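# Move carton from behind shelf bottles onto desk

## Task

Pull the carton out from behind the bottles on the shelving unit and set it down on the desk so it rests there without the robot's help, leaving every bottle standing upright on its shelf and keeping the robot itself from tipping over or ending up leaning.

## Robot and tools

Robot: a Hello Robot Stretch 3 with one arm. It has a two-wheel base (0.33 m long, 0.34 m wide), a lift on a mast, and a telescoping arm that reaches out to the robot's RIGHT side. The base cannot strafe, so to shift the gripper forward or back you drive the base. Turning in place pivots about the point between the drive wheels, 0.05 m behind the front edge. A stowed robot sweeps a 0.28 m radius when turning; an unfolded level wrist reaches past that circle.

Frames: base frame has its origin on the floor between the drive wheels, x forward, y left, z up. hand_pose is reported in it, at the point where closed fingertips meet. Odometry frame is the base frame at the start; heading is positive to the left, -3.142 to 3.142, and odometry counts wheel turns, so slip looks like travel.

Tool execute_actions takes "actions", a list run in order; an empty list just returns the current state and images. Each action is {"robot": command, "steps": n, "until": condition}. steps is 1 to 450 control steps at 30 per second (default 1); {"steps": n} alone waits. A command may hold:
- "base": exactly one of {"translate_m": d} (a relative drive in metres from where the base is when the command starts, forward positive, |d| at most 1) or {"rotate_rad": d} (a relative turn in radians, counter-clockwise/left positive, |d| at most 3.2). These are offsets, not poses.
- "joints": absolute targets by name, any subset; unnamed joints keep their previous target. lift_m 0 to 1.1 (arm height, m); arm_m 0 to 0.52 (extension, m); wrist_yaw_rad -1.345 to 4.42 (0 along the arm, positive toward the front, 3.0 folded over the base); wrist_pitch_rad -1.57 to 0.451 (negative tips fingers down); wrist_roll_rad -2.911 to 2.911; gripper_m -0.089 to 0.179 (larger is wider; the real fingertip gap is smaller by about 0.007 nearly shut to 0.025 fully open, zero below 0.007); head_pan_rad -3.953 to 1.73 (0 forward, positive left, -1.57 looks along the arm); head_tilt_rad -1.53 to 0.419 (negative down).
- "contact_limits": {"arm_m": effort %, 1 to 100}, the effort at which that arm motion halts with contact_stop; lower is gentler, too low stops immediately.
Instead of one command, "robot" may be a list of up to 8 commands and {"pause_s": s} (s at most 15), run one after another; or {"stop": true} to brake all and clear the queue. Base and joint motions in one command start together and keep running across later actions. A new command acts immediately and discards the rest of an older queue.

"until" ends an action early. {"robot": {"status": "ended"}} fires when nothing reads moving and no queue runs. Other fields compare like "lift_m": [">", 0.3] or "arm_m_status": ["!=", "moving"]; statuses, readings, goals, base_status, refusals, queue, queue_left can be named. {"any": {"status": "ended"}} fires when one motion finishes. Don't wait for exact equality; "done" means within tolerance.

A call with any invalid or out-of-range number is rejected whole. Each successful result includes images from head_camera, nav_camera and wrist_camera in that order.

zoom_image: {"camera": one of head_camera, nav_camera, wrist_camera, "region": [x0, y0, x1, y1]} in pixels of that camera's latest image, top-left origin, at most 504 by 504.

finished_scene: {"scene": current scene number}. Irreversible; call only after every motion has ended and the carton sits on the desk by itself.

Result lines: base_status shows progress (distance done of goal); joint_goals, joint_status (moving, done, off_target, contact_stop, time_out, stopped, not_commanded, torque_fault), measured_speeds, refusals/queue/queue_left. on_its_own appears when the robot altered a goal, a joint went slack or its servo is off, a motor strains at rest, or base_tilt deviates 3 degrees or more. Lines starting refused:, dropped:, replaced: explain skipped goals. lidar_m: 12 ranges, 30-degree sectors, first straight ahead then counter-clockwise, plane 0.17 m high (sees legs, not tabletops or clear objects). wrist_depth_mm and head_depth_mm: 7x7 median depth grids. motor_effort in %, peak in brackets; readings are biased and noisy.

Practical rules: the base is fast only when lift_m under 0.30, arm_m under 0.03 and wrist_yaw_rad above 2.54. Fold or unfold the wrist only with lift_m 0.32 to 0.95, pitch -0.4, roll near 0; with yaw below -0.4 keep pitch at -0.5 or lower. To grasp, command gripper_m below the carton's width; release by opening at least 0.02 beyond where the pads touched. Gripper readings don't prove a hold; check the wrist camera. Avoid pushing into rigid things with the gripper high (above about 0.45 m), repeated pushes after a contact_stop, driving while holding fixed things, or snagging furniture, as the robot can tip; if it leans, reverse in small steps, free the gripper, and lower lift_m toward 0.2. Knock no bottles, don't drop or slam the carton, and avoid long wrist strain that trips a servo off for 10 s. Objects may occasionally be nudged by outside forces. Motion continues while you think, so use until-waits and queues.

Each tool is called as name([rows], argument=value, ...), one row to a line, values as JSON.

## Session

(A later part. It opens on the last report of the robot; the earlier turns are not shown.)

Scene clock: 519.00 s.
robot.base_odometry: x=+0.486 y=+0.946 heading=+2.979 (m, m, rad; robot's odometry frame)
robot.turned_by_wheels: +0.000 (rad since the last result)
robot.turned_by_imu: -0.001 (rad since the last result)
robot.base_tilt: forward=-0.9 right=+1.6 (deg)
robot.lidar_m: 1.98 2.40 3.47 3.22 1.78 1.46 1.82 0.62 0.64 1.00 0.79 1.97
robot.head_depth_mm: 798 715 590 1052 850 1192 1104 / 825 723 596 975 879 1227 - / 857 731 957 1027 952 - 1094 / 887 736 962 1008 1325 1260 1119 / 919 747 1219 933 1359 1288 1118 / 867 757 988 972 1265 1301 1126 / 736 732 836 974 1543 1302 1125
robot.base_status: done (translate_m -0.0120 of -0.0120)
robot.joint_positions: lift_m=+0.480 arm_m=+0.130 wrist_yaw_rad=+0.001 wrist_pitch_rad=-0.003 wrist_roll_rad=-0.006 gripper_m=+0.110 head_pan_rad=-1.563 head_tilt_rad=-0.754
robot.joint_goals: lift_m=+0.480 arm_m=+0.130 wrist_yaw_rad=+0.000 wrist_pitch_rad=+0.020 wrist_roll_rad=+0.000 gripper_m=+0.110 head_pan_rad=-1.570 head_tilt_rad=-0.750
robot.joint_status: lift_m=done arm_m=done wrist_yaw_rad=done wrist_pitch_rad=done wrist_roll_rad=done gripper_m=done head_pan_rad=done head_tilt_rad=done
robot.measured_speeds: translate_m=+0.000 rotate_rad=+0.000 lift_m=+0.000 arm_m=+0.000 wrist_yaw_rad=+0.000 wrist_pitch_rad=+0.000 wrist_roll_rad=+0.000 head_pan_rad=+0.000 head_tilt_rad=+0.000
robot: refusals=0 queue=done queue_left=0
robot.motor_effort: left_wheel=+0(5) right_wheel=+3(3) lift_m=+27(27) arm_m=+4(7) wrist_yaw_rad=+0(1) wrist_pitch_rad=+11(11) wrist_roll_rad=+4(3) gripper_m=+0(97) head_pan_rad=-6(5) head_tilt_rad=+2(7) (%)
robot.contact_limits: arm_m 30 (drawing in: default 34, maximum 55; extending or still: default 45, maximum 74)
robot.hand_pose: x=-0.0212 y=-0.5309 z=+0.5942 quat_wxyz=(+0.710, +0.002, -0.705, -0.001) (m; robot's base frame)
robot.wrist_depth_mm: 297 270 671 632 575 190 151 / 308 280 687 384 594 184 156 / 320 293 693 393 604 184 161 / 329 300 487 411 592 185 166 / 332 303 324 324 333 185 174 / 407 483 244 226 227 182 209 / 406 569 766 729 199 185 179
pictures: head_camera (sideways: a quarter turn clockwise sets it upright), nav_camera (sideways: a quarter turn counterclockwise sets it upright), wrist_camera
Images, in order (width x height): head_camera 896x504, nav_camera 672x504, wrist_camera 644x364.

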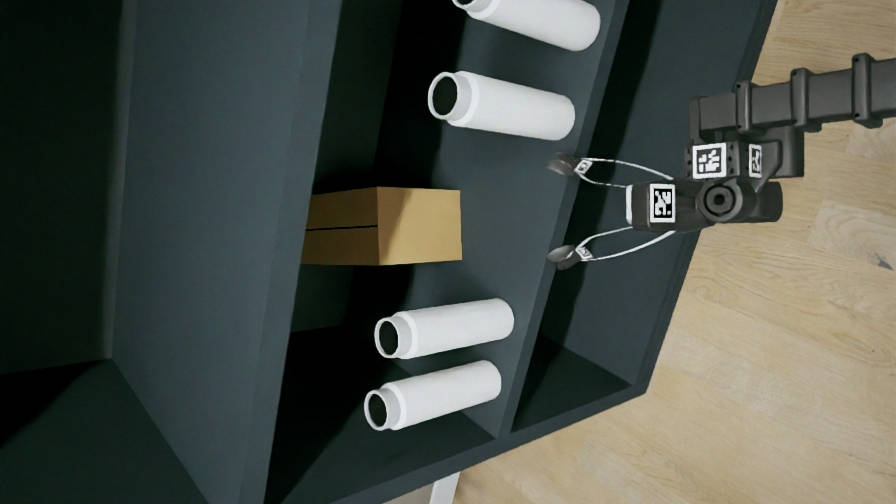

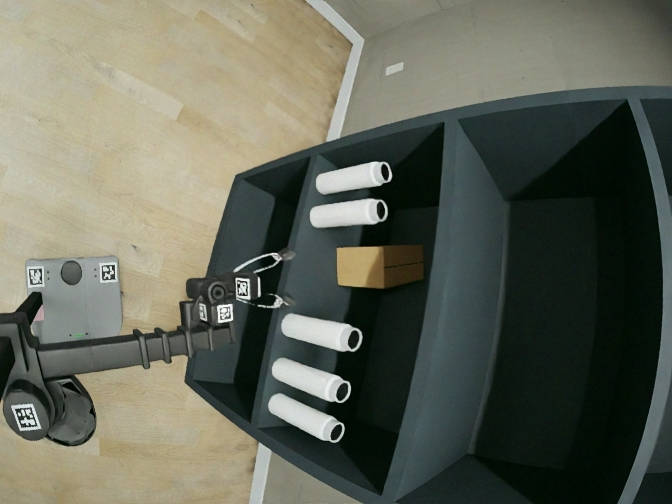

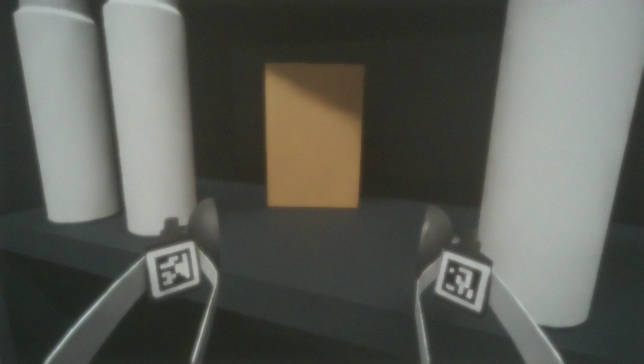

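execute_actions([
  {"robot": {"base": {"translate_m": 0.006}, "joints": {"arm_m": 0.30, "head_tilt_rad": -0.7}, "contact_limits": {"arm_m": 30}}, "steps": 200, "until": {"robot": {"status": "ended"}}},
])

Scene clock: 629.87 s.
robot.base_odometry: x=+0.480 y=+0.947 heading=+2.979 (m, m, rad; robot's odometry frame)
robot.turned_by_wheels: +0.000 (rad since the last result)
robot.turned_by_imu: -0.001 (rad since the last result)
robot.base_tilt: forward=-0.8 right=+1.5 (deg)
robot.lidar_m: 1.97 2.39 3.45 3.26 1.78 1.47 1.82 0.62 0.66 0.99 0.78 1.97
robot.head_depth_mm: 791 817 597 1110 837 1197 1116 / 823 825 606 1117 841 1228 1132 / 847 836 639 1055 963 1222 1132 / 880 847 673 1031 1000 1252 1136 / 911 856 684 1037 1373 1299 1133 / 853 845 939 951 1160 1304 1137 / 724 757 795 929 1546 1337 1152
robot.base_status: done (translate_m +0.0060 of +0.0060)
robot.joint_positions: lift_m=+0.480 arm_m=+0.300 wrist_yaw_rad=+0.001 wrist_pitch_rad=-0.003 wrist_roll_rad=-0.006 gripper_m=+0.110 head_pan_rad=-1.563 head_tilt_rad=-0.705
robot.joint_goals: lift_m=+0.480 arm_m=+0.300 wrist_yaw_rad=+0.000 wrist_pitch_rad=+0.020 wrist_roll_rad=+0.000 gripper_m=+0.110 head_pan_rad=-1.570 head_tilt_rad=-0.700
robot.joint_status: lift_m=done arm_m=done wrist_yaw_rad=done wrist_pitch_rad=done wrist_roll_rad=done gripper_m=done head_pan_rad=done head_tilt_rad=done
robot.measured_speeds: translate_m=+0.000 rotate_rad=+0.000 lift_m=+0.000 arm_m=+0.000 wrist_yaw_rad=+0.000 wrist_pitch_rad=+0.000 wrist_roll_rad=+0.000 head_pan_rad=+0.000 head_tilt_rad=+0.000
robot: refusals=0 queue=done queue_left=0
robot.motor_effort: left_wheel=-1(3) right_wheel=+3(7) lift_m=+27(27) arm_m=+3(4) wrist_yaw_rad=+0(2) wrist_pitch_rad=+10(11) wrist_roll_rad=+3(3) gripper_m=+0(1) head_pan_rad=-6(4) head_tilt_rad=+2(6) (%)
robot.contact_limits: arm_m 30 (drawing in: default 34, maximum 55; extending or still: default 45, maximum 74)
robot.hand_pose: x=-0.0212 y=-0.7009 z=+0.5942 quat_wxyz=(+0.710, +0.002, -0.705, -0.001) (m; robot's base frame)
robot.wrist_depth_mm: 347 424 513 213 426 396 365 / 353 436 220 217 430 409 374 / 261 438 228 226 439 419 384 / 162 431 434 232 456 429 390 / 161 314 246 243 279 335 339 / 161 218 223 226 226 239 235 / 157 171 172 173 175 177 179
pictures: head_camera (sideways: a quarter turn clockwise sets it upright), nav_camera (sideways: a quarter turn counterclockwise sets it upright), wrist_camera
Images, in order (width x height): head_camera 896x504, nav_camera 672x504, wrist_camera 644x364.

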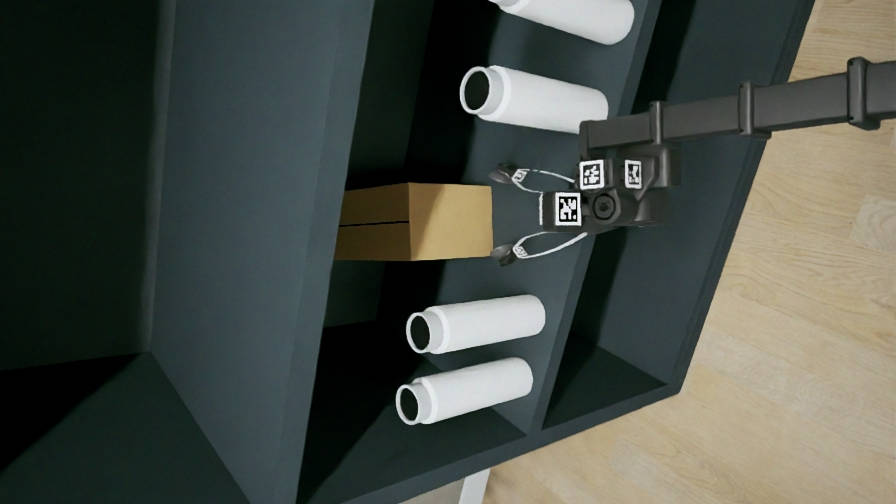

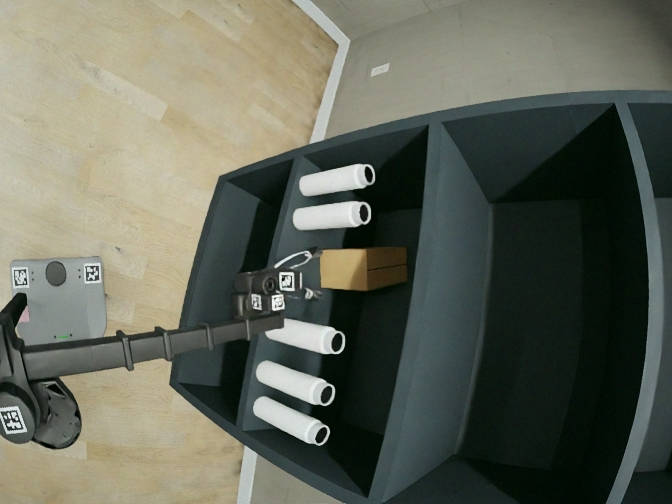

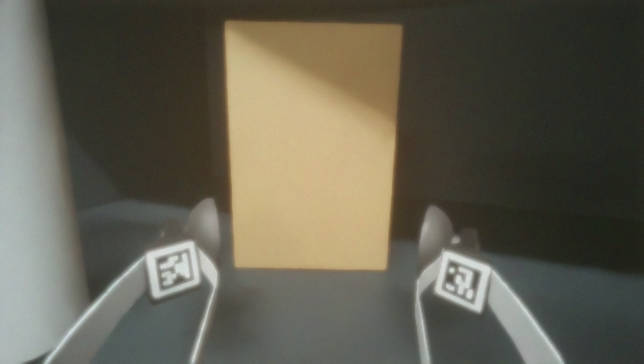

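execute_actions([
  {"robot": {"joints": {"arm_m": 0.335, "gripper_m": 0.179}, "contact_limits": {"arm_m": 30}}, "steps": 200, "until": {"robot": {"status": "ended"}}},
])

Scene clock: 662.00 s.
robot.base_odometry: x=+0.480 y=+0.947 heading=+2.979 (m, m, rad; robot's odometry frame)
robot.turned_by_wheels: +0.000 (rad since the last result)
robot.turned_by_imu: -0.001 (rad since the last result)
robot.base_tilt: forward=-0.9 right=+1.6 (deg)
robot.lidar_m: 1.96 2.38 3.47 3.24 1.77 1.47 1.82 0.62 0.66 0.99 0.78 1.96
robot.head_depth_mm: 792 821 598 1108 844 1192 1114 / 817 826 606 1121 824 1223 1137 / 849 838 635 1058 - 1229 1126 / 876 847 675 1031 1002 1259 1131 / 913 859 682 1037 1372 1290 1137 / 855 849 939 954 1163 1304 1134 / 724 757 796 924 1556 1334 1147
robot.base_status: done (translate_m +0.0060 of +0.0060)
robot.joint_positions: lift_m=+0.480 arm_m=+0.335 wrist_yaw_rad=+0.001 wrist_pitch_rad=-0.003 wrist_roll_rad=-0.006 gripper_m=+0.179 head_pan_rad=-1.563 head_tilt_rad=-0.705
robot.joint_goals: lift_m=+0.480 arm_m=+0.335 wrist_yaw_rad=+0.000 wrist_pitch_rad=+0.020 wrist_roll_rad=+0.000 gripper_m=+0.179 head_pan_rad=-1.570 head_tilt_rad=-0.700
robot.joint_status: lift_m=done arm_m=done wrist_yaw_rad=done wrist_pitch_rad=done wrist_roll_rad=done gripper_m=done head_pan_rad=done head_tilt_rad=done
robot.measured_speeds: translate_m=+0.000 rotate_rad=+0.000 lift_m=+0.000 arm_m=+0.000 wrist_yaw_rad=+0.000 wrist_pitch_rad=+0.000 wrist_roll_rad=+0.000 head_pan_rad=+0.000 head_tilt_rad=+0.000
robot: refusals=0 queue=done queue_left=0
robot.motor_effort: left_wheel=-1(0) right_wheel=+3(2) lift_m=+28(27) arm_m=+3(4) wrist_yaw_rad=-1(0) wrist_pitch_rad=+10(10) wrist_roll_rad=+4(3) gripper_m=+0(97) head_pan_rad=-5(5) head_tilt_rad=+2(2) (%)
robot.contact_limits: arm_m 30 (drawing in: default 34, maximum 55; extending or still: default 45, maximum 74)
robot.hand_pose: x=-0.0212 y=-0.7359 z=+0.5942 quat_wxyz=(+0.710, +0.002, -0.705, -0.001) (m; robot's base frame)
robot.wrist_depth_mm: 325 417 180 179 386 368 342 / 332 422 187 183 397 379 345 / 338 424 192 191 407 391 359 / 341 422 198 198 426 397 365 / 311 326 205 203 299 363 340 / - 220 212 211 216 229 234 / 169 170 172 173 175 177 174
pictures: head_camera (sideways: a quarter turn clockwise sets it upright), nav_camera (sideways: a quarter turn counterclockwise sets it upright), wrist_camera
Images, in order (width x height): head_camera 896x504, nav_camera 672x504, wrist_camera 644x364.

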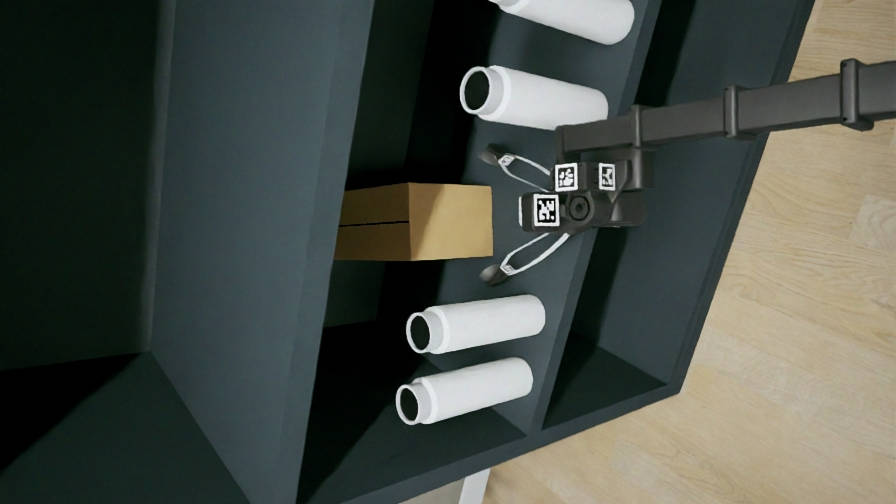

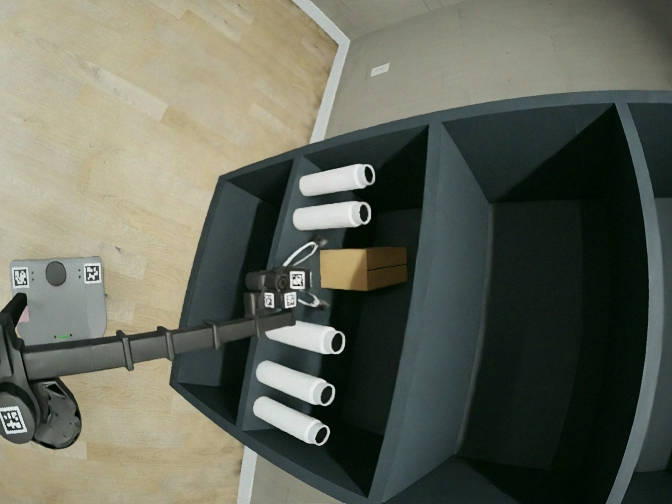

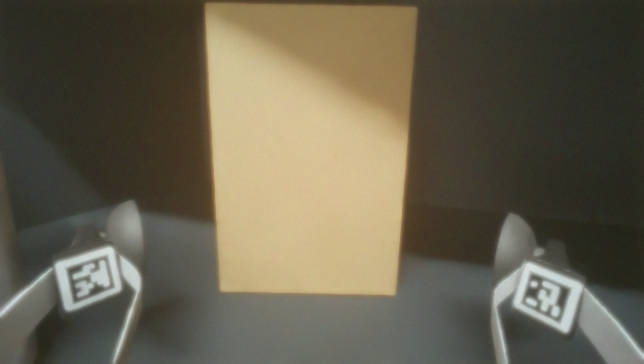

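zoom_image(camera="head_camera", region=[380, 40, 720, 380])

Region (380, 40, 720, 380) of head_camera's 896x504 image, scaled by 1.482, with more detail than that image has.

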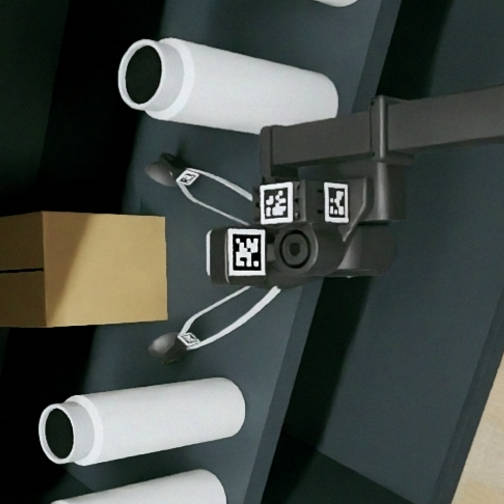

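execute_actions([
  {"robot": {"base": {"translate_m": 0.005}}, "steps": 60, "until": {"robot": {"status": "ended"}}},
  {"robot": {"joints": {"arm_m": 0.41}, "contact_limits": {"arm_m": 25}}, "steps": 200, "until": {"robot": {"status": "ended"}}},
])

Scene clock: 699.43 s.
robot.base_odometry: x=+0.475 y=+0.948 heading=+2.979 (m, m, rad; robot's odometry frame)
robot.turned_by_wheels: +0.000 (rad since the last result)
robot.turned_by_imu: -0.001 (rad since the last result)
robot.base_tilt: forward=-0.9 right=+1.6 (deg)
robot.lidar_m: 1.96 2.39 3.47 3.27 1.77 1.48 1.83 0.62 0.68 0.98 0.79 1.95
robot.head_depth_mm: 795 817 596 1105 858 1199 1112 / 819 829 630 1113 823 1238 1126 / 847 837 635 1030 1358 1236 1130 / 880 849 677 1027 1002 1266 1127 / 910 859 685 1044 1360 1301 1143 / 849 839 925 952 1167 1307 1137 / 721 751 790 938 1592 1339 1145
robot.base_status: done (translate_m +0.0050 of +0.0050)
robot.joint_positions: lift_m=+0.480 arm_m=+0.410 wrist_yaw_rad=+0.001 wrist_pitch_rad=-0.003 wrist_roll_rad=-0.006 gripper_m=+0.179 head_pan_rad=-1.563 head_tilt_rad=-0.705
robot.joint_goals: lift_m=+0.480 arm_m=+0.410 wrist_yaw_rad=+0.000 wrist_pitch_rad=+0.020 wrist_roll_rad=+0.000 gripper_m=+0.179 head_pan_rad=-1.570 head_tilt_rad=-0.700
robot.joint_status: lift_m=done arm_m=done wrist_yaw_rad=done wrist_pitch_rad=done wrist_roll_rad=done gripper_m=done head_pan_rad=done head_tilt_rad=done
robot.measured_speeds: translate_m=+0.000 rotate_rad=+0.000 lift_m=+0.000 arm_m=+0.000 wrist_yaw_rad=+0.000 wrist_pitch_rad=+0.000 wrist_roll_rad=+0.000 head_pan_rad=+0.000 head_tilt_rad=+0.000
robot: refusals=0 queue=done queue_left=0
robot.motor_effort: left_wheel=+1(2) right_wheel=+2(7) lift_m=+27(27) arm_m=+3(5) wrist_yaw_rad=-1(1) wrist_pitch_rad=+11(10) wrist_roll_rad=+3(4) gripper_m=+0(1) head_pan_rad=-4(5) head_tilt_rad=+2(2) (%)
robot.contact_limits: arm_m 25 (drawing in: default 34, maximum 55; extending or still: default 45, maximum 74)
robot.hand_pose: x=-0.0212 y=-0.8109 z=+0.5942 quat_wxyz=(+0.710, +0.002, -0.705, -0.001) (m; robot's base frame)
robot.wrist_depth_mm: 306 340 109 108 109 306 287 / 311 345 112 112 112 313 296 / 313 362 116 116 116 322 300 / 316 365 120 120 120 334 310 / 302 127 125 124 124 331 309 / - 207 130 129 129 228 233 / 169 167 135 134 135 175 173
pictures: head_camera (sideways: a quarter turn clockwise sets it upright), nav_camera (sideways: a quarter turn counterclockwise sets it upright), wrist_camera
Images, in order (width x height): head_camera 896x504, nav_camera 672x504, wrist_camera 644x364.

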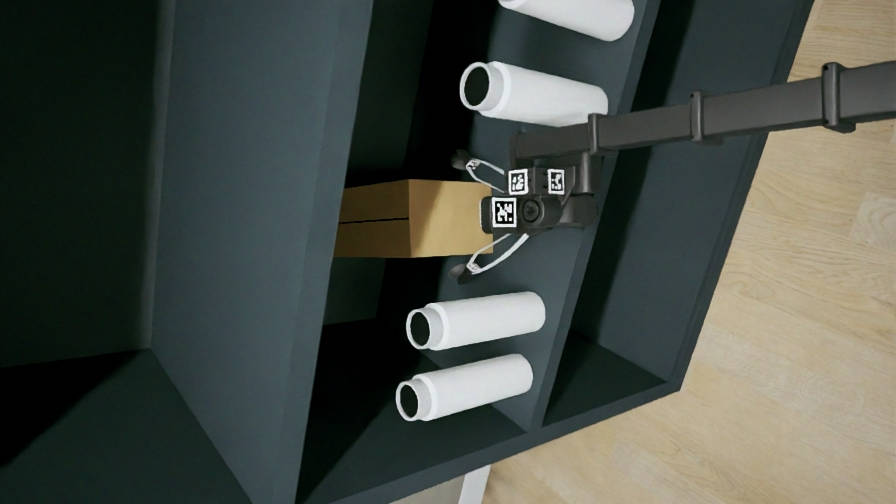

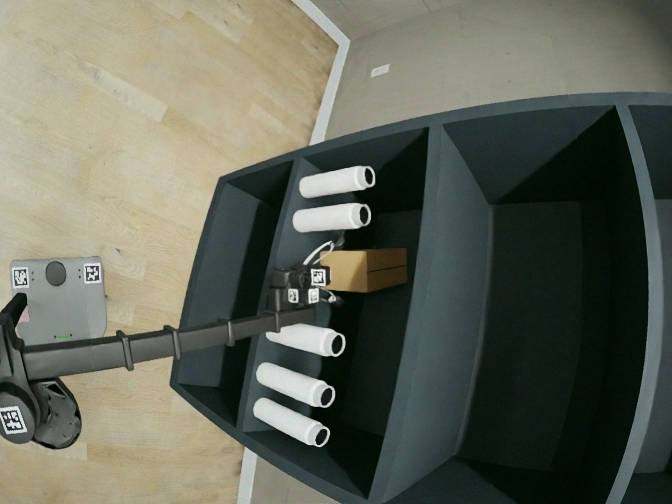

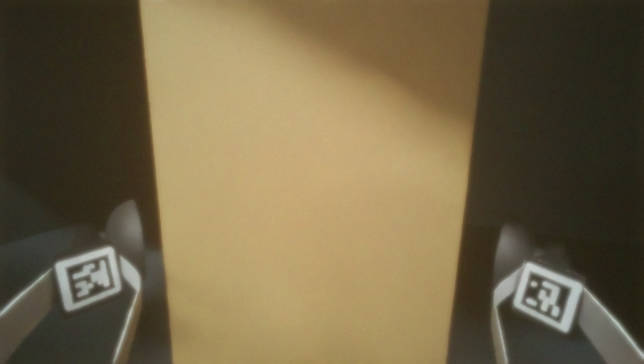

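execute_actions([
  {"robot": {"joints": {"arm_m": 0.435}, "contact_limits": {"arm_m": 25}}, "steps": 200, "until": {"robot": {"status": "ended"}}},
])

Scene clock: 715.30 s.
robot.base_odometry: x=+0.475 y=+0.948 heading=+2.979 (m, m, rad; robot's odometry frame)
robot.turned_by_wheels: +0.000 (rad since the last result)
robot.turned_by_imu: -0.001 (rad since the last result)
robot.base_tilt: forward=-0.9 right=+1.6 (deg)
robot.lidar_m: 1.97 2.38 3.46 3.25 1.77 1.47 1.83 0.62 0.67 0.98 0.79 1.96
robot.head_depth_mm: 791 819 595 1107 860 1196 1114 / 821 829 628 1126 817 1226 1124 / 847 838 637 1009 1356 1228 1127 / 877 848 675 1020 999 1266 1131 / 911 855 686 1035 1366 1294 1145 / 850 836 929 948 1163 1313 1147 / 720 753 788 937 1576 1331 1140
robot.base_status: done (translate_m +0.0050 of +0.0050)
robot.joint_positions: lift_m=+0.480 arm_m=+0.435 wrist_yaw_rad=+0.001 wrist_pitch_rad=-0.003 wrist_roll_rad=-0.006 gripper_m=+0.179 head_pan_rad=-1.563 head_tilt_rad=-0.705
robot.joint_goals: lift_m=+0.480 arm_m=+0.435 wrist_yaw_rad=+0.000 wrist_pitch_rad=+0.020 wrist_roll_rad=+0.000 gripper_m=+0.179 head_pan_rad=-1.570 head_tilt_rad=-0.700
robot.joint_status: lift_m=done arm_m=done wrist_yaw_rad=done wrist_pitch_rad=done wrist_roll_rad=done gripper_m=done head_pan_rad=done head_tilt_rad=done
robot.measured_speeds: translate_m=+0.000 rotate_rad=+0.000 lift_m=+0.000 arm_m=+0.000 wrist_yaw_rad=+0.000 wrist_pitch_rad=+0.000 wrist_roll_rad=+0.000 head_pan_rad=+0.000 head_tilt_rad=+0.000
robot: refusals=0 queue=done queue_left=0
robot.motor_effort: left_wheel=+0(0) right_wheel=+2(2) lift_m=+27(27) arm_m=+4(4) wrist_yaw_rad=-1(0) wrist_pitch_rad=+10(11) wrist_roll_rad=+4(3) gripper_m=+0(1) head_pan_rad=-5(5) head_tilt_rad=+2(2) (%)
robot.contact_limits: arm_m 25 (drawing in: default 34, maximum 55; extending or still: default 45, maximum 74)
robot.hand_pose: x=-0.0212 y=-0.8359 z=+0.5942 quat_wxyz=(+0.710, +0.002, -0.705, -0.001) (m; robot's base frame)
robot.wrist_depth_mm: 299 89 89 89 89 90 266 / 303 92 92 92 92 93 276 / 307 95 95 95 95 96 285 / 310 100 98 98 98 100 289 / 293 102 102 102 102 103 294 / - 106 106 106 106 106 242 / 169 134 110 110 110 167 173
pictures: head_camera (sideways: a quarter turn clockwise sets it upright), nav_camera (sideways: a quarter turn counterclockwise sets it upright), wrist_camera
Images, in order (width x height): head_camera 896x504, nav_camera 672x504, wrist_camera 644x364.

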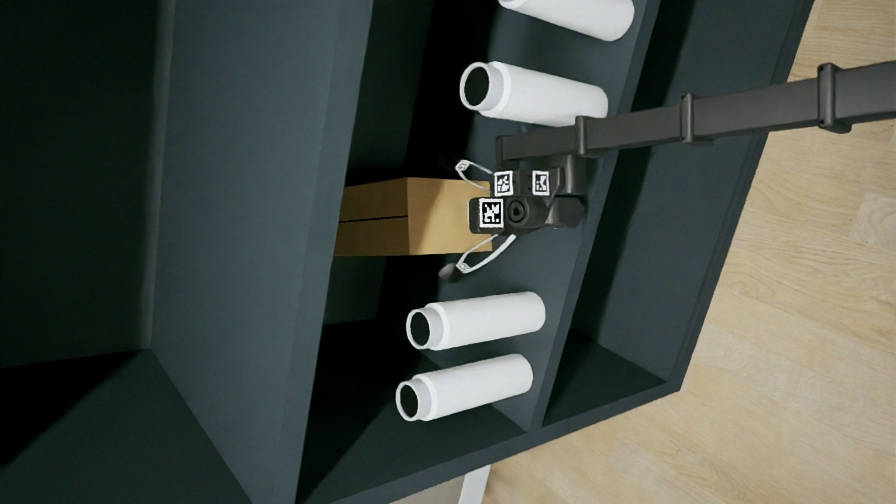

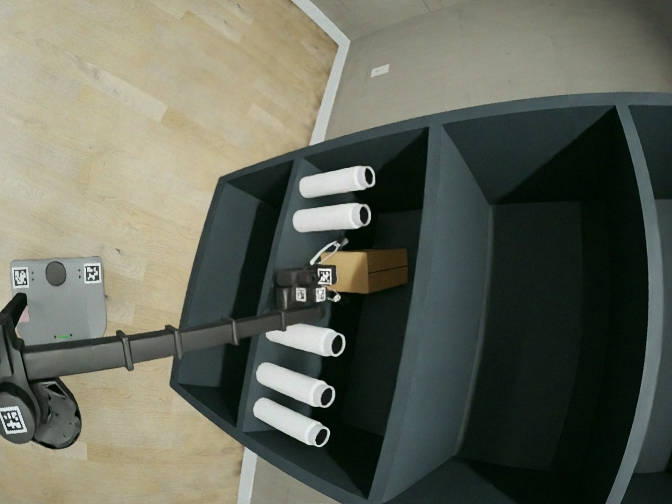

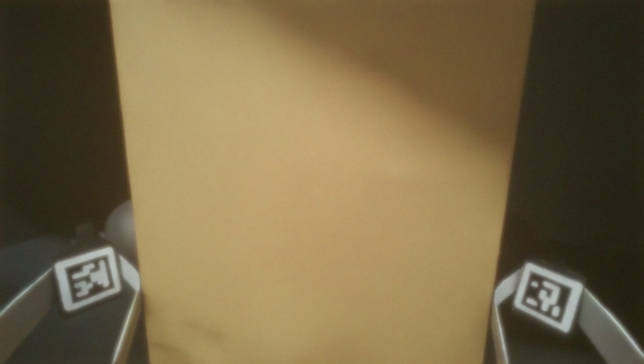

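execute_actions([
  {"robot": {"joints": {"gripper_m": 0.07}}, "steps": 90, "until": {"robot": {"status": "ended"}}},
])

Scene clock: 727.63 s.
robot.base_odometry: x=+0.475 y=+0.948 heading=+2.979 (m, m, rad; robot's odometry frame)
robot.turned_by_wheels: +0.000 (rad since the last result)
robot.turned_by_imu: -0.001 (rad since the last result)
robot.base_tilt: forward=-0.9 right=+1.6 (deg)
robot.lidar_m: 1.97 2.39 3.45 3.26 1.77 1.47 1.83 0.62 0.67 0.98 0.78 1.96
robot.head_depth_mm: 791 820 597 1108 859 1191 1115 / 820 826 627 1122 819 1215 1123 / 846 838 635 1012 1353 1234 1133 / 876 848 676 1022 1001 1267 1136 / 911 863 686 1043 1363 1289 1138 / 852 840 926 951 1163 1304 1138 / 719 752 786 938 1585 1336 1137
robot.base_status: done (translate_m +0.0050 of +0.0050)
robot.joint_positions: lift_m=+0.480 arm_m=+0.435 wrist_yaw_rad=+0.001 wrist_pitch_rad=-0.003 wrist_roll_rad=-0.006 gripper_m=+0.082 head_pan_rad=-1.563 head_tilt_rad=-0.705
robot.joint_goals: lift_m=+0.480 arm_m=+0.435 wrist_yaw_rad=+0.000 wrist_pitch_rad=+0.020 wrist_roll_rad=+0.000 gripper_m=+0.070 head_pan_rad=-1.570 head_tilt_rad=-0.700
robot.joint_status: lift_m=done arm_m=done wrist_yaw_rad=done wrist_pitch_rad=done wrist_roll_rad=done gripper_m=off_target head_pan_rad=done head_tilt_rad=done
robot.measured_speeds: translate_m=+0.000 rotate_rad=+0.000 lift_m=+0.000 arm_m=+0.000 wrist_yaw_rad=+0.000 wrist_pitch_rad=+0.000 wrist_roll_rad=+0.000 head_pan_rad=+0.000 head_tilt_rad=+0.000
robot: refusals=0 queue=done queue_left=0
robot.motor_effort: left_wheel=+0(0) right_wheel=+2(2) lift_m=+27(27) arm_m=+4(4) wrist_yaw_rad=+0(1) wrist_pitch_rad=+11(11) wrist_roll_rad=+3(4) gripper_m=-100(98) head_pan_rad=-5(5) head_tilt_rad=+2(2) (%)
robot.contact_limits: arm_m 25 (drawing in: default 34, maximum 55; extending or still: default 45, maximum 74)
robot.hand_pose: x=-0.0212 y=-0.8359 z=+0.5942 quat_wxyz=(+0.710, +0.002, -0.705, -0.001) (m; robot's base frame)
robot.wrist_depth_mm: 298 89 89 89 89 90 269 / 303 92 92 92 92 93 276 / 308 96 95 95 95 96 280 / 310 100 99 98 99 100 291 / 297 102 102 103 102 103 296 / - 106 106 106 106 107 234 / 168 155 110 110 110 161 177
pictures: head_camera (sideways: a quarter turn clockwise sets it upright), nav_camera (sideways: a quarter turn counterclockwise sets it upright), wrist_camera
Images, in order (width x height): head_camera 896x504, nav_camera 672x504, wrist_camera 644x364.

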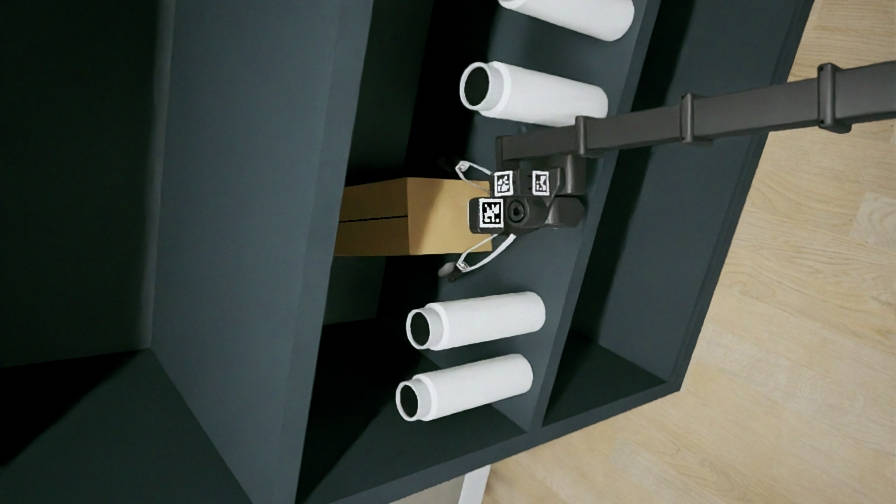

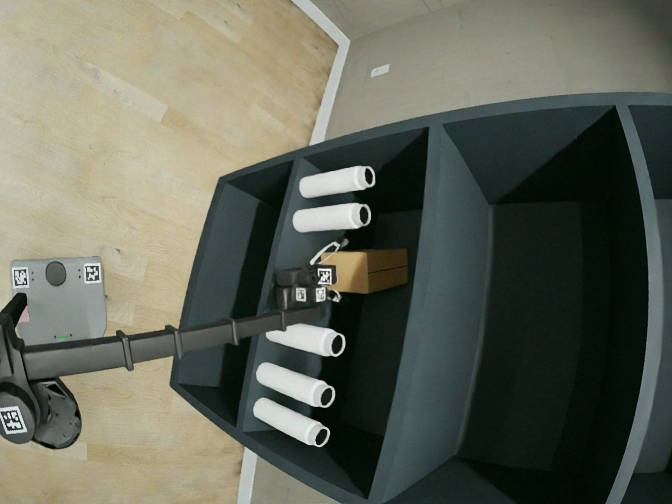

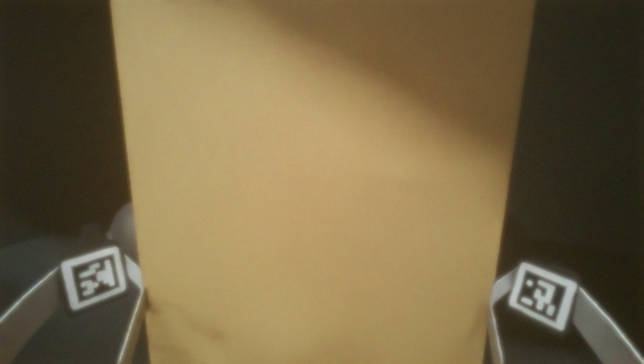

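execute_actions([
  {"robot": {"joints": {"gripper_m": 0.179}}, "steps": 90, "until": {"robot": {"status": "ended"}}},
  {"robot": {"joints": {"arm_m": 0.408}}, "steps": 90, "until": {"robot": {"status": "ended"}}},
  {"robot": {"joints": {"gripper_m": 0.08}}, "steps": 90, "until": {"robot": {"status": "ended"}}},
])

Scene clock: 823.20 s.
robot.base_odometry: x=+0.475 y=+0.948 heading=+2.979 (m, m, rad; robot's odometry frame)
robot.turned_by_wheels: +0.000 (rad since the last result)
robot.turned_by_imu: -0.003 (rad since the last result)
robot.base_tilt: forward=-0.9 right=+1.6 (deg)
robot.lidar_m: 1.97 2.39 3.46 3.26 1.77 1.48 1.82 0.62 0.67 0.98 0.78 1.96
robot.head_depth_mm: 791 822 597 1108 856 1189 1115 / 821 830 627 1115 822 1245 1126 / 847 835 637 1026 1358 1234 1125 / 881 852 674 1030 997 1258 1138 / 913 859 685 1039 1362 1285 1133 / 850 835 922 950 1165 1316 1143 / 719 752 785 941 1578 1341 1148
robot.base_status: done (translate_m +0.0050 of +0.0050)
robot.joint_positions: lift_m=+0.480 arm_m=+0.408 wrist_yaw_rad=+0.000 wrist_pitch_rad=-0.003 wrist_roll_rad=-0.006 gripper_m=+0.081 head_pan_rad=-1.563 head_tilt_rad=-0.705
robot.joint_goals: lift_m=+0.480 arm_m=+0.408 wrist_yaw_rad=+0.000 wrist_pitch_rad=+0.020 wrist_roll_rad=+0.000 gripper_m=+0.080 head_pan_rad=-1.570 head_tilt_rad=-0.700
robot.joint_status: lift_m=done arm_m=done wrist_yaw_rad=done wrist_pitch_rad=done wrist_roll_rad=done gripper_m=done head_pan_rad=done head_tilt_rad=done
robot.measured_speeds: translate_m=+0.000 rotate_rad=+0.000 lift_m=+0.000 arm_m=+0.000 wrist_yaw_rad=+0.000 wrist_pitch_rad=+0.000 wrist_roll_rad=+0.000 head_pan_rad=+0.000 head_tilt_rad=+0.000
robot: refusals=0 queue=done queue_left=0
robot.motor_effort: left_wheel=-1(0) right_wheel=+2(2) lift_m=+27(27) arm_m=-5(4) wrist_yaw_rad=+0(1) wrist_pitch_rad=+11(10) wrist_roll_rad=+4(3) gripper_m=-22(98) head_pan_rad=-5(6) head_tilt_rad=+2(2) (%)
robot.hand_pose: x=-0.0214 y=-0.8094 z=+0.5942 quat_wxyz=(+0.710, +0.001, -0.705, -0.001) (m; robot's base frame)
robot.wrist_depth_mm: 304 355 112 112 112 303 289 / 309 360 116 116 116 314 294 / 309 378 120 120 120 327 303 / 310 388 124 124 125 334 311 / 304 307 129 129 129 334 310 / 218 198 134 133 133 - 233 / - 170 139 139 139 174 178
pictures: head_camera (sideways: a quarter turn clockwise sets it upright), nav_camera (sideways: a quarter turn counterclockwise sets it upright), wrist_camera
Images, in order (width x height): head_camera 896x504, nav_camera 672x504, wrist_camera 644x364.

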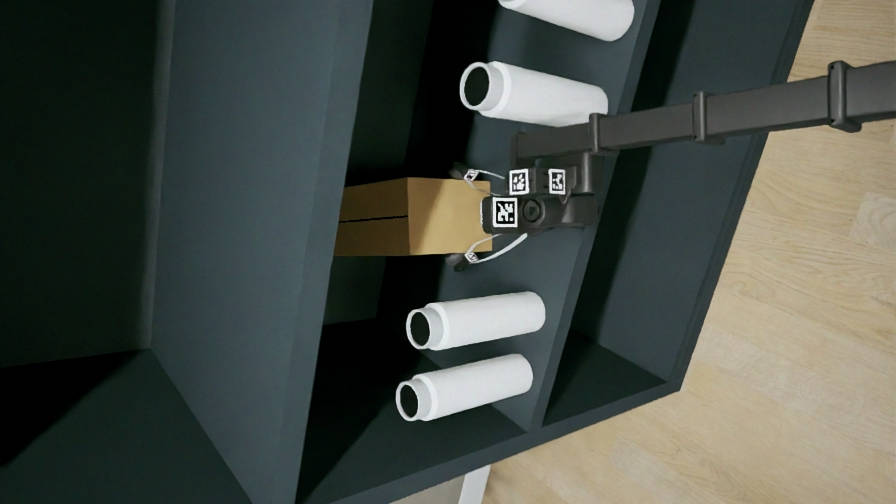

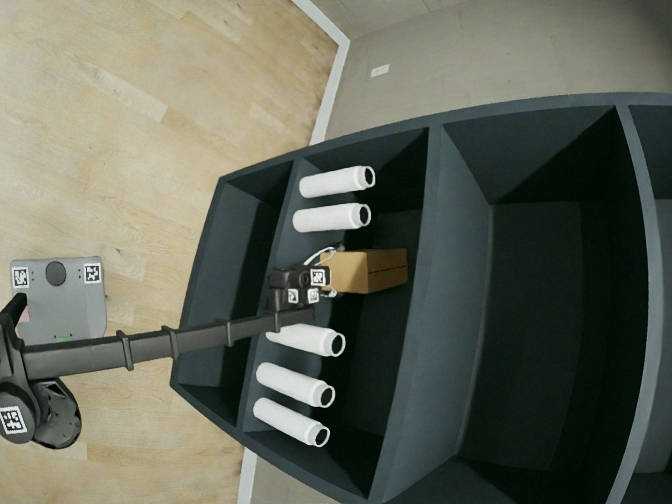

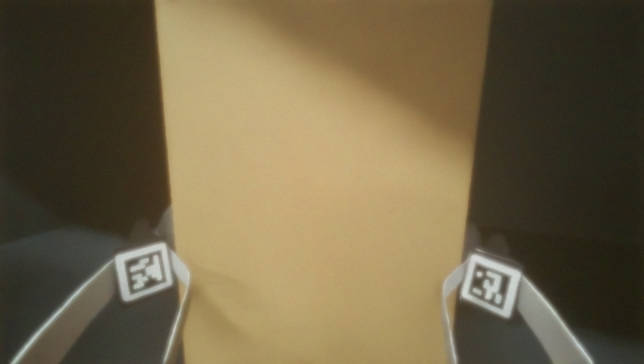

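execute_actions([
  {"robot": {"joints": {"gripper_m": 0.03}}, "steps": 60, "until": {"robot": {"status": "ended"}}},
])

Scene clock: 833.90 s.
robot.base_odometry: x=+0.475 y=+0.948 heading=+2.979 (m, m, rad; robot's odometry frame)
robot.turned_by_wheels: +0.000 (rad since the last result)
robot.turned_by_imu: -0.001 (rad since the last result)
robot.base_tilt: forward=-0.9 right=+1.6 (deg)
robot.lidar_m: 1.97 2.39 3.47 3.26 1.78 1.47 1.83 0.62 0.67 0.98 0.78 1.96
robot.head_depth_mm: 792 818 599 1112 855 1185 1115 / 818 832 630 1118 826 1237 1130 / 844 838 635 1029 1354 1236 1124 / 880 848 676 1032 999 1269 1141 / 911 858 685 1039 1367 1291 1137 / 849 840 929 948 1161 1308 1147 / 717 751 788 939 1584 1328 1149
robot.base_status: done (translate_m +0.0050 of +0.0050)
robot.joint_positions: lift_m=+0.480 arm_m=+0.408 wrist_yaw_rad=+0.000 wrist_pitch_rad=-0.003 wrist_roll_rad=-0.006 gripper_m=+0.035 head_pan_rad=-1.563 head_tilt_rad=-0.705
robot.joint_goals: lift_m=+0.480 arm_m=+0.408 wrist_yaw_rad=+0.000 wrist_pitch_rad=+0.020 wrist_roll_rad=+0.000 gripper_m=+0.030 head_pan_rad=-1.570 head_tilt_rad=-0.700
robot.joint_status: lift_m=done arm_m=done wrist_yaw_rad=done wrist_pitch_rad=done wrist_roll_rad=done gripper_m=off_target head_pan_rad=done head_tilt_rad=done
robot.measured_speeds: translate_m=+0.000 rotate_rad=+0.000 lift_m=+0.000 arm_m=+0.000 wrist_yaw_rad=+0.000 wrist_pitch_rad=+0.000 wrist_roll_rad=+0.000 head_pan_rad=+0.000 head_tilt_rad=+0.000
robot: refusals=0 queue=done queue_left=0
robot.motor_effort: left_wheel=+0(1) right_wheel=+2(3) lift_m=+27(27) arm_m=-5(4) wrist_yaw_rad=-1(1) wrist_pitch_rad=+10(11) wrist_roll_rad=+3(3) gripper_m=-100(98) head_pan_rad=-5(5) head_tilt_rad=+2(2) (%)
robot.hand_pose: x=-0.0214 y=-0.8094 z=+0.5942 quat_wxyz=(+0.710, +0.001, -0.705, -0.001) (m; robot's base frame)
robot.wrist_depth_mm: 308 355 112 112 112 307 289 / 309 358 116 115 116 313 294 / 310 381 119 120 119 325 303 / 316 386 124 124 124 336 312 / 302 311 129 129 129 335 311 / 218 204 133 134 134 - 231 / - 170 139 139 139 175 178
pictures: head_camera (sideways: a quarter turn clockwise sets it upright), nav_camera (sideways: a quarter turn counterclockwise sets it upright), wrist_camera
Images, in order (width x height): head_camera 896x504, nav_camera 672x504, wrist_camera 644x364.

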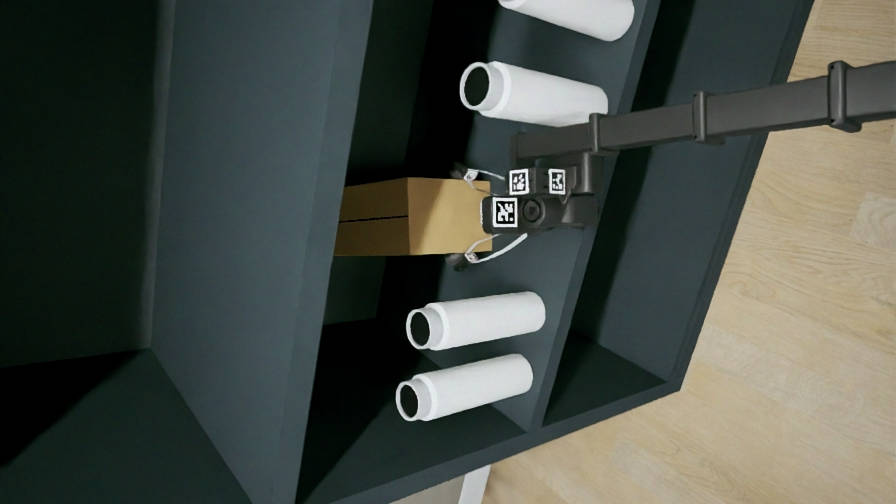

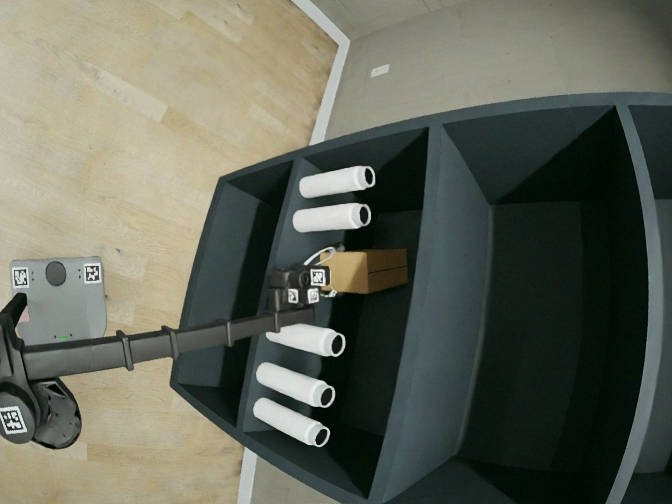

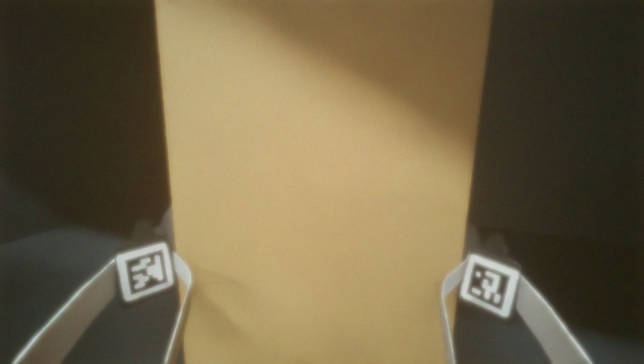

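execute_actions([
  {"robot": {"joints": {"gripper_m": 0.052}}, "steps": 60, "until": {"robot": {"status": "ended"}}},
])

Scene clock: 844.53 s.
robot.base_odometry: x=+0.475 y=+0.948 heading=+2.979 (m, m, rad; robot's odometry frame)
robot.turned_by_wheels: +0.000 (rad since the last result)
robot.turned_by_imu: -0.002 (rad since the last result)
robot.base_tilt: forward=-0.9 right=+1.6 (deg)
robot.lidar_m: 1.97 2.38 3.45 3.25 1.76 1.47 1.83 0.62 0.68 0.98 0.78 1.96
robot.head_depth_mm: 796 822 596 1110 859 1195 1120 / 818 824 629 1119 822 1237 1128 / 846 836 637 1026 1353 1239 1120 / 884 847 675 1033 1003 1257 1131 / 905 861 683 1037 1370 1294 1132 / 846 840 927 950 1158 1317 1144 / 717 753 784 939 1591 1343 1139
robot.base_status: done (translate_m +0.0050 of +0.0050)
robot.joint_positions: lift_m=+0.480 arm_m=+0.408 wrist_yaw_rad=+0.000 wrist_pitch_rad=-0.003 wrist_roll_rad=-0.006 gripper_m=+0.054 head_pan_rad=-1.563 head_tilt_rad=-0.705
robot.joint_goals: lift_m=+0.480 arm_m=+0.408 wrist_yaw_rad=+0.000 wrist_pitch_rad=+0.020 wrist_roll_rad=+0.000 gripper_m=+0.052 head_pan_rad=-1.570 head_tilt_rad=-0.700
robot.joint_status: lift_m=done arm_m=done wrist_yaw_rad=done wrist_pitch_rad=done wrist_roll_rad=done gripper_m=done head_pan_rad=done head_tilt_rad=done
robot.measured_speeds: translate_m=+0.000 rotate_rad=+0.000 lift_m=+0.000 arm_m=+0.000 wrist_yaw_rad=+0.000 wrist_pitch_rad=+0.000 wrist_roll_rad=+0.000 head_pan_rad=+0.000 head_tilt_rad=+0.000
robot: refusals=0 queue=done queue_left=0
robot.motor_effort: left_wheel=+0(0) right_wheel=+2(2) lift_m=+27(27) arm_m=-4(5) wrist_yaw_rad=+0(1) wrist_pitch_rad=+11(11) wrist_roll_rad=+4(4) gripper_m=-53(98) head_pan_rad=-5(5) head_tilt_rad=+2(2) (%)
robot.hand_pose: x=-0.0214 y=-0.8094 z=+0.5942 quat_wxyz=(+0.710, +0.001, -0.705, -0.001) (m; robot's base frame)
robot.wrist_depth_mm: 306 357 112 112 112 306 288 / 306 360 116 116 116 316 297 / 310 379 120 120 120 324 302 / 312 386 124 124 124 339 312 / 299 312 128 129 129 334 312 / 218 204 134 134 134 - 232 / - 171 139 139 139 175 178
pictures: head_camera (sideways: a quarter turn clockwise sets it upright), nav_camera (sideways: a quarter turn counterclockwise sets it upright), wrist_camera
Images, in order (width x height): head_camera 896x504, nav_camera 672x504, wrist_camera 644x364.

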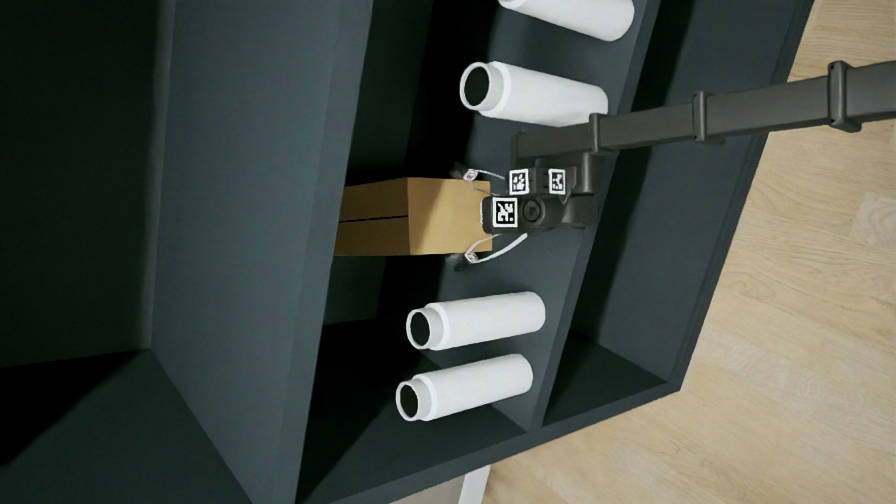

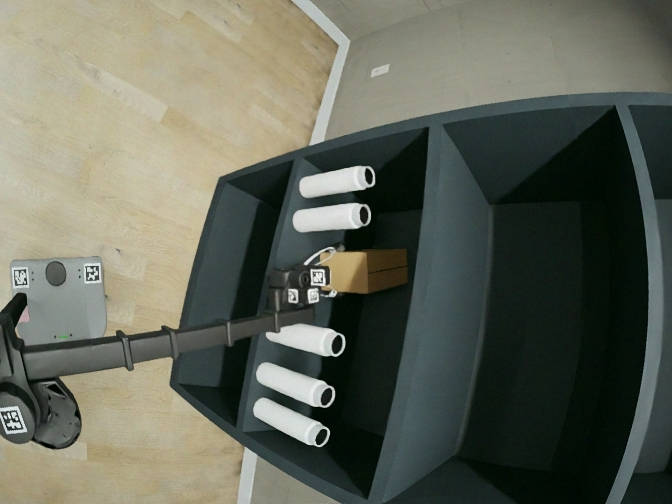

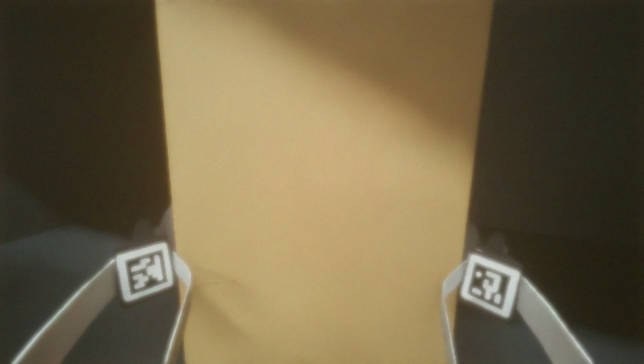

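execute_actions([
  {"robot": {"joints": {"lift_m": 0.5}}, "steps": 60, "until": {"robot": {"status": "ended"}}},
  {"steps": 10},
])

Scene clock: 862.77 s.
robot.base_odometry: x=+0.475 y=+0.948 heading=+2.979 (m, m, rad; robot's odometry frame)
robot.turned_by_wheels: +0.000 (rad since the last result)
robot.turned_by_imu: -0.002 (rad since the last result)
robot.base_tilt: forward=-0.9 right=+1.6 (deg)
robot.lidar_m: 1.96 2.38 3.45 3.25 1.77 1.47 1.83 0.62 0.67 0.98 0.78 1.96
robot.head_depth_mm: 789 816 596 1105 861 1194 1115 / 819 830 630 1119 818 1223 1114 / 852 835 638 1005 1355 1232 1121 / 879 848 673 1033 1002 1262 1130 / 912 861 686 1040 1360 1294 1142 / 849 840 928 950 1160 1302 1136 / 718 749 788 938 1589 1321 1139
robot.base_status: done (translate_m +0.0050 of +0.0050)
robot.joint_positions: lift_m=+0.500 arm_m=+0.408 wrist_yaw_rad=+0.000 wrist_pitch_rad=-0.012 wrist_roll_rad=-0.006 gripper_m=+0.081 head_pan_rad=-1.563 head_tilt_rad=-0.705
robot.joint_goals: lift_m=+0.500 arm_m=+0.408 wrist_yaw_rad=+0.000 wrist_pitch_rad=+0.020 wrist_roll_rad=+0.000 gripper_m=+0.080 head_pan_rad=-1.570 head_tilt_rad=-0.700
robot.joint_status: lift_m=done arm_m=done wrist_yaw_rad=done wrist_pitch_rad=done wrist_roll_rad=done gripper_m=done head_pan_rad=done head_tilt_rad=done
robot.measured_speeds: translate_m=+0.000 rotate_rad=+0.000 lift_m=+0.000 arm_m=+0.000 wrist_yaw_rad=+0.000 wrist_pitch_rad=+0.000 wrist_roll_rad=+0.000 head_pan_rad=+0.000 head_tilt_rad=+0.000
robot: refusals=0 queue=done queue_left=0
robot.on_its_own: gripper_m is held at +0.080, not at your +0.052, by its stall guard, which is not easing now
robot.motor_effort: left_wheel=+0(0) right_wheel=+2(3) lift_m=+46(46) arm_m=-4(4) wrist_yaw_rad=+0(0) wrist_pitch_rad=+15(15) wrist_roll_rad=+4(4) gripper_m=-22(41) head_pan_rad=-6(4) head_tilt_rad=+2(2) (%)
robot.hand_pose: x=-0.0214 y=-0.8092 z=+0.6113 quat_wxyz=(+0.710, +0.004, -0.705, -0.004) (m; robot's base frame)
robot.wrist_depth_mm: 307 367 117 118 118 302 288 / 308 378 120 120 121 316 298 / 308 377 124 124 123 325 301 / 315 388 127 127 127 336 311 / 314 352 130 130 130 340 319 / 248 224 133 133 133 - 263 / 191 194 137 136 137 199 204
pictures: head_camera (sideways: a quarter turn clockwise sets it upright), nav_camera (sideways: a quarter turn counterclockwise sets it upright), wrist_camera
Images, in order (width x height): head_camera 896x504, nav_camera 672x504, wrist_camera 644x364.

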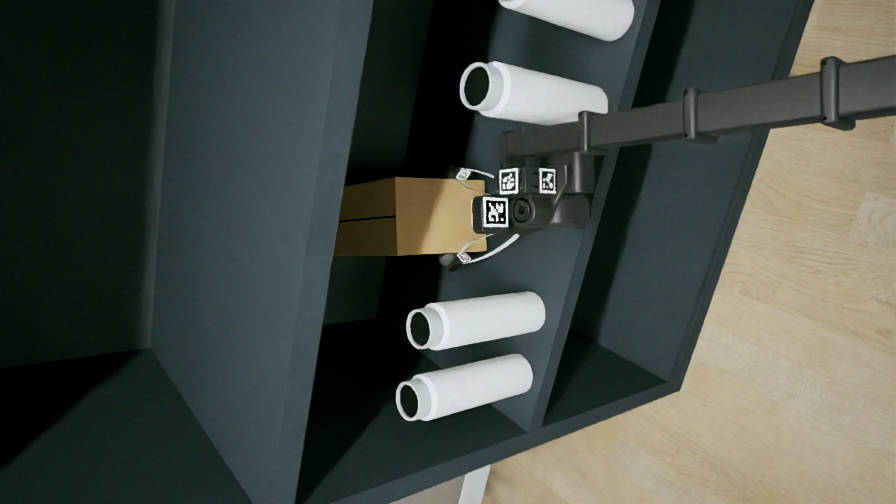

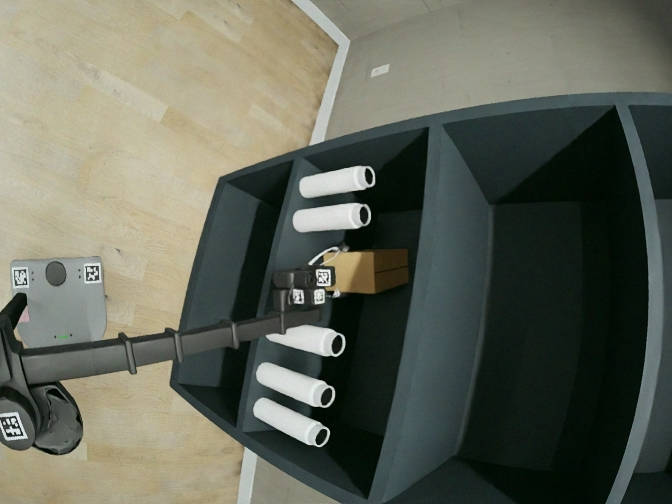

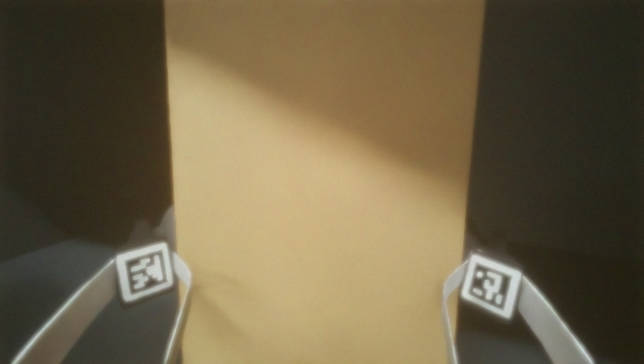

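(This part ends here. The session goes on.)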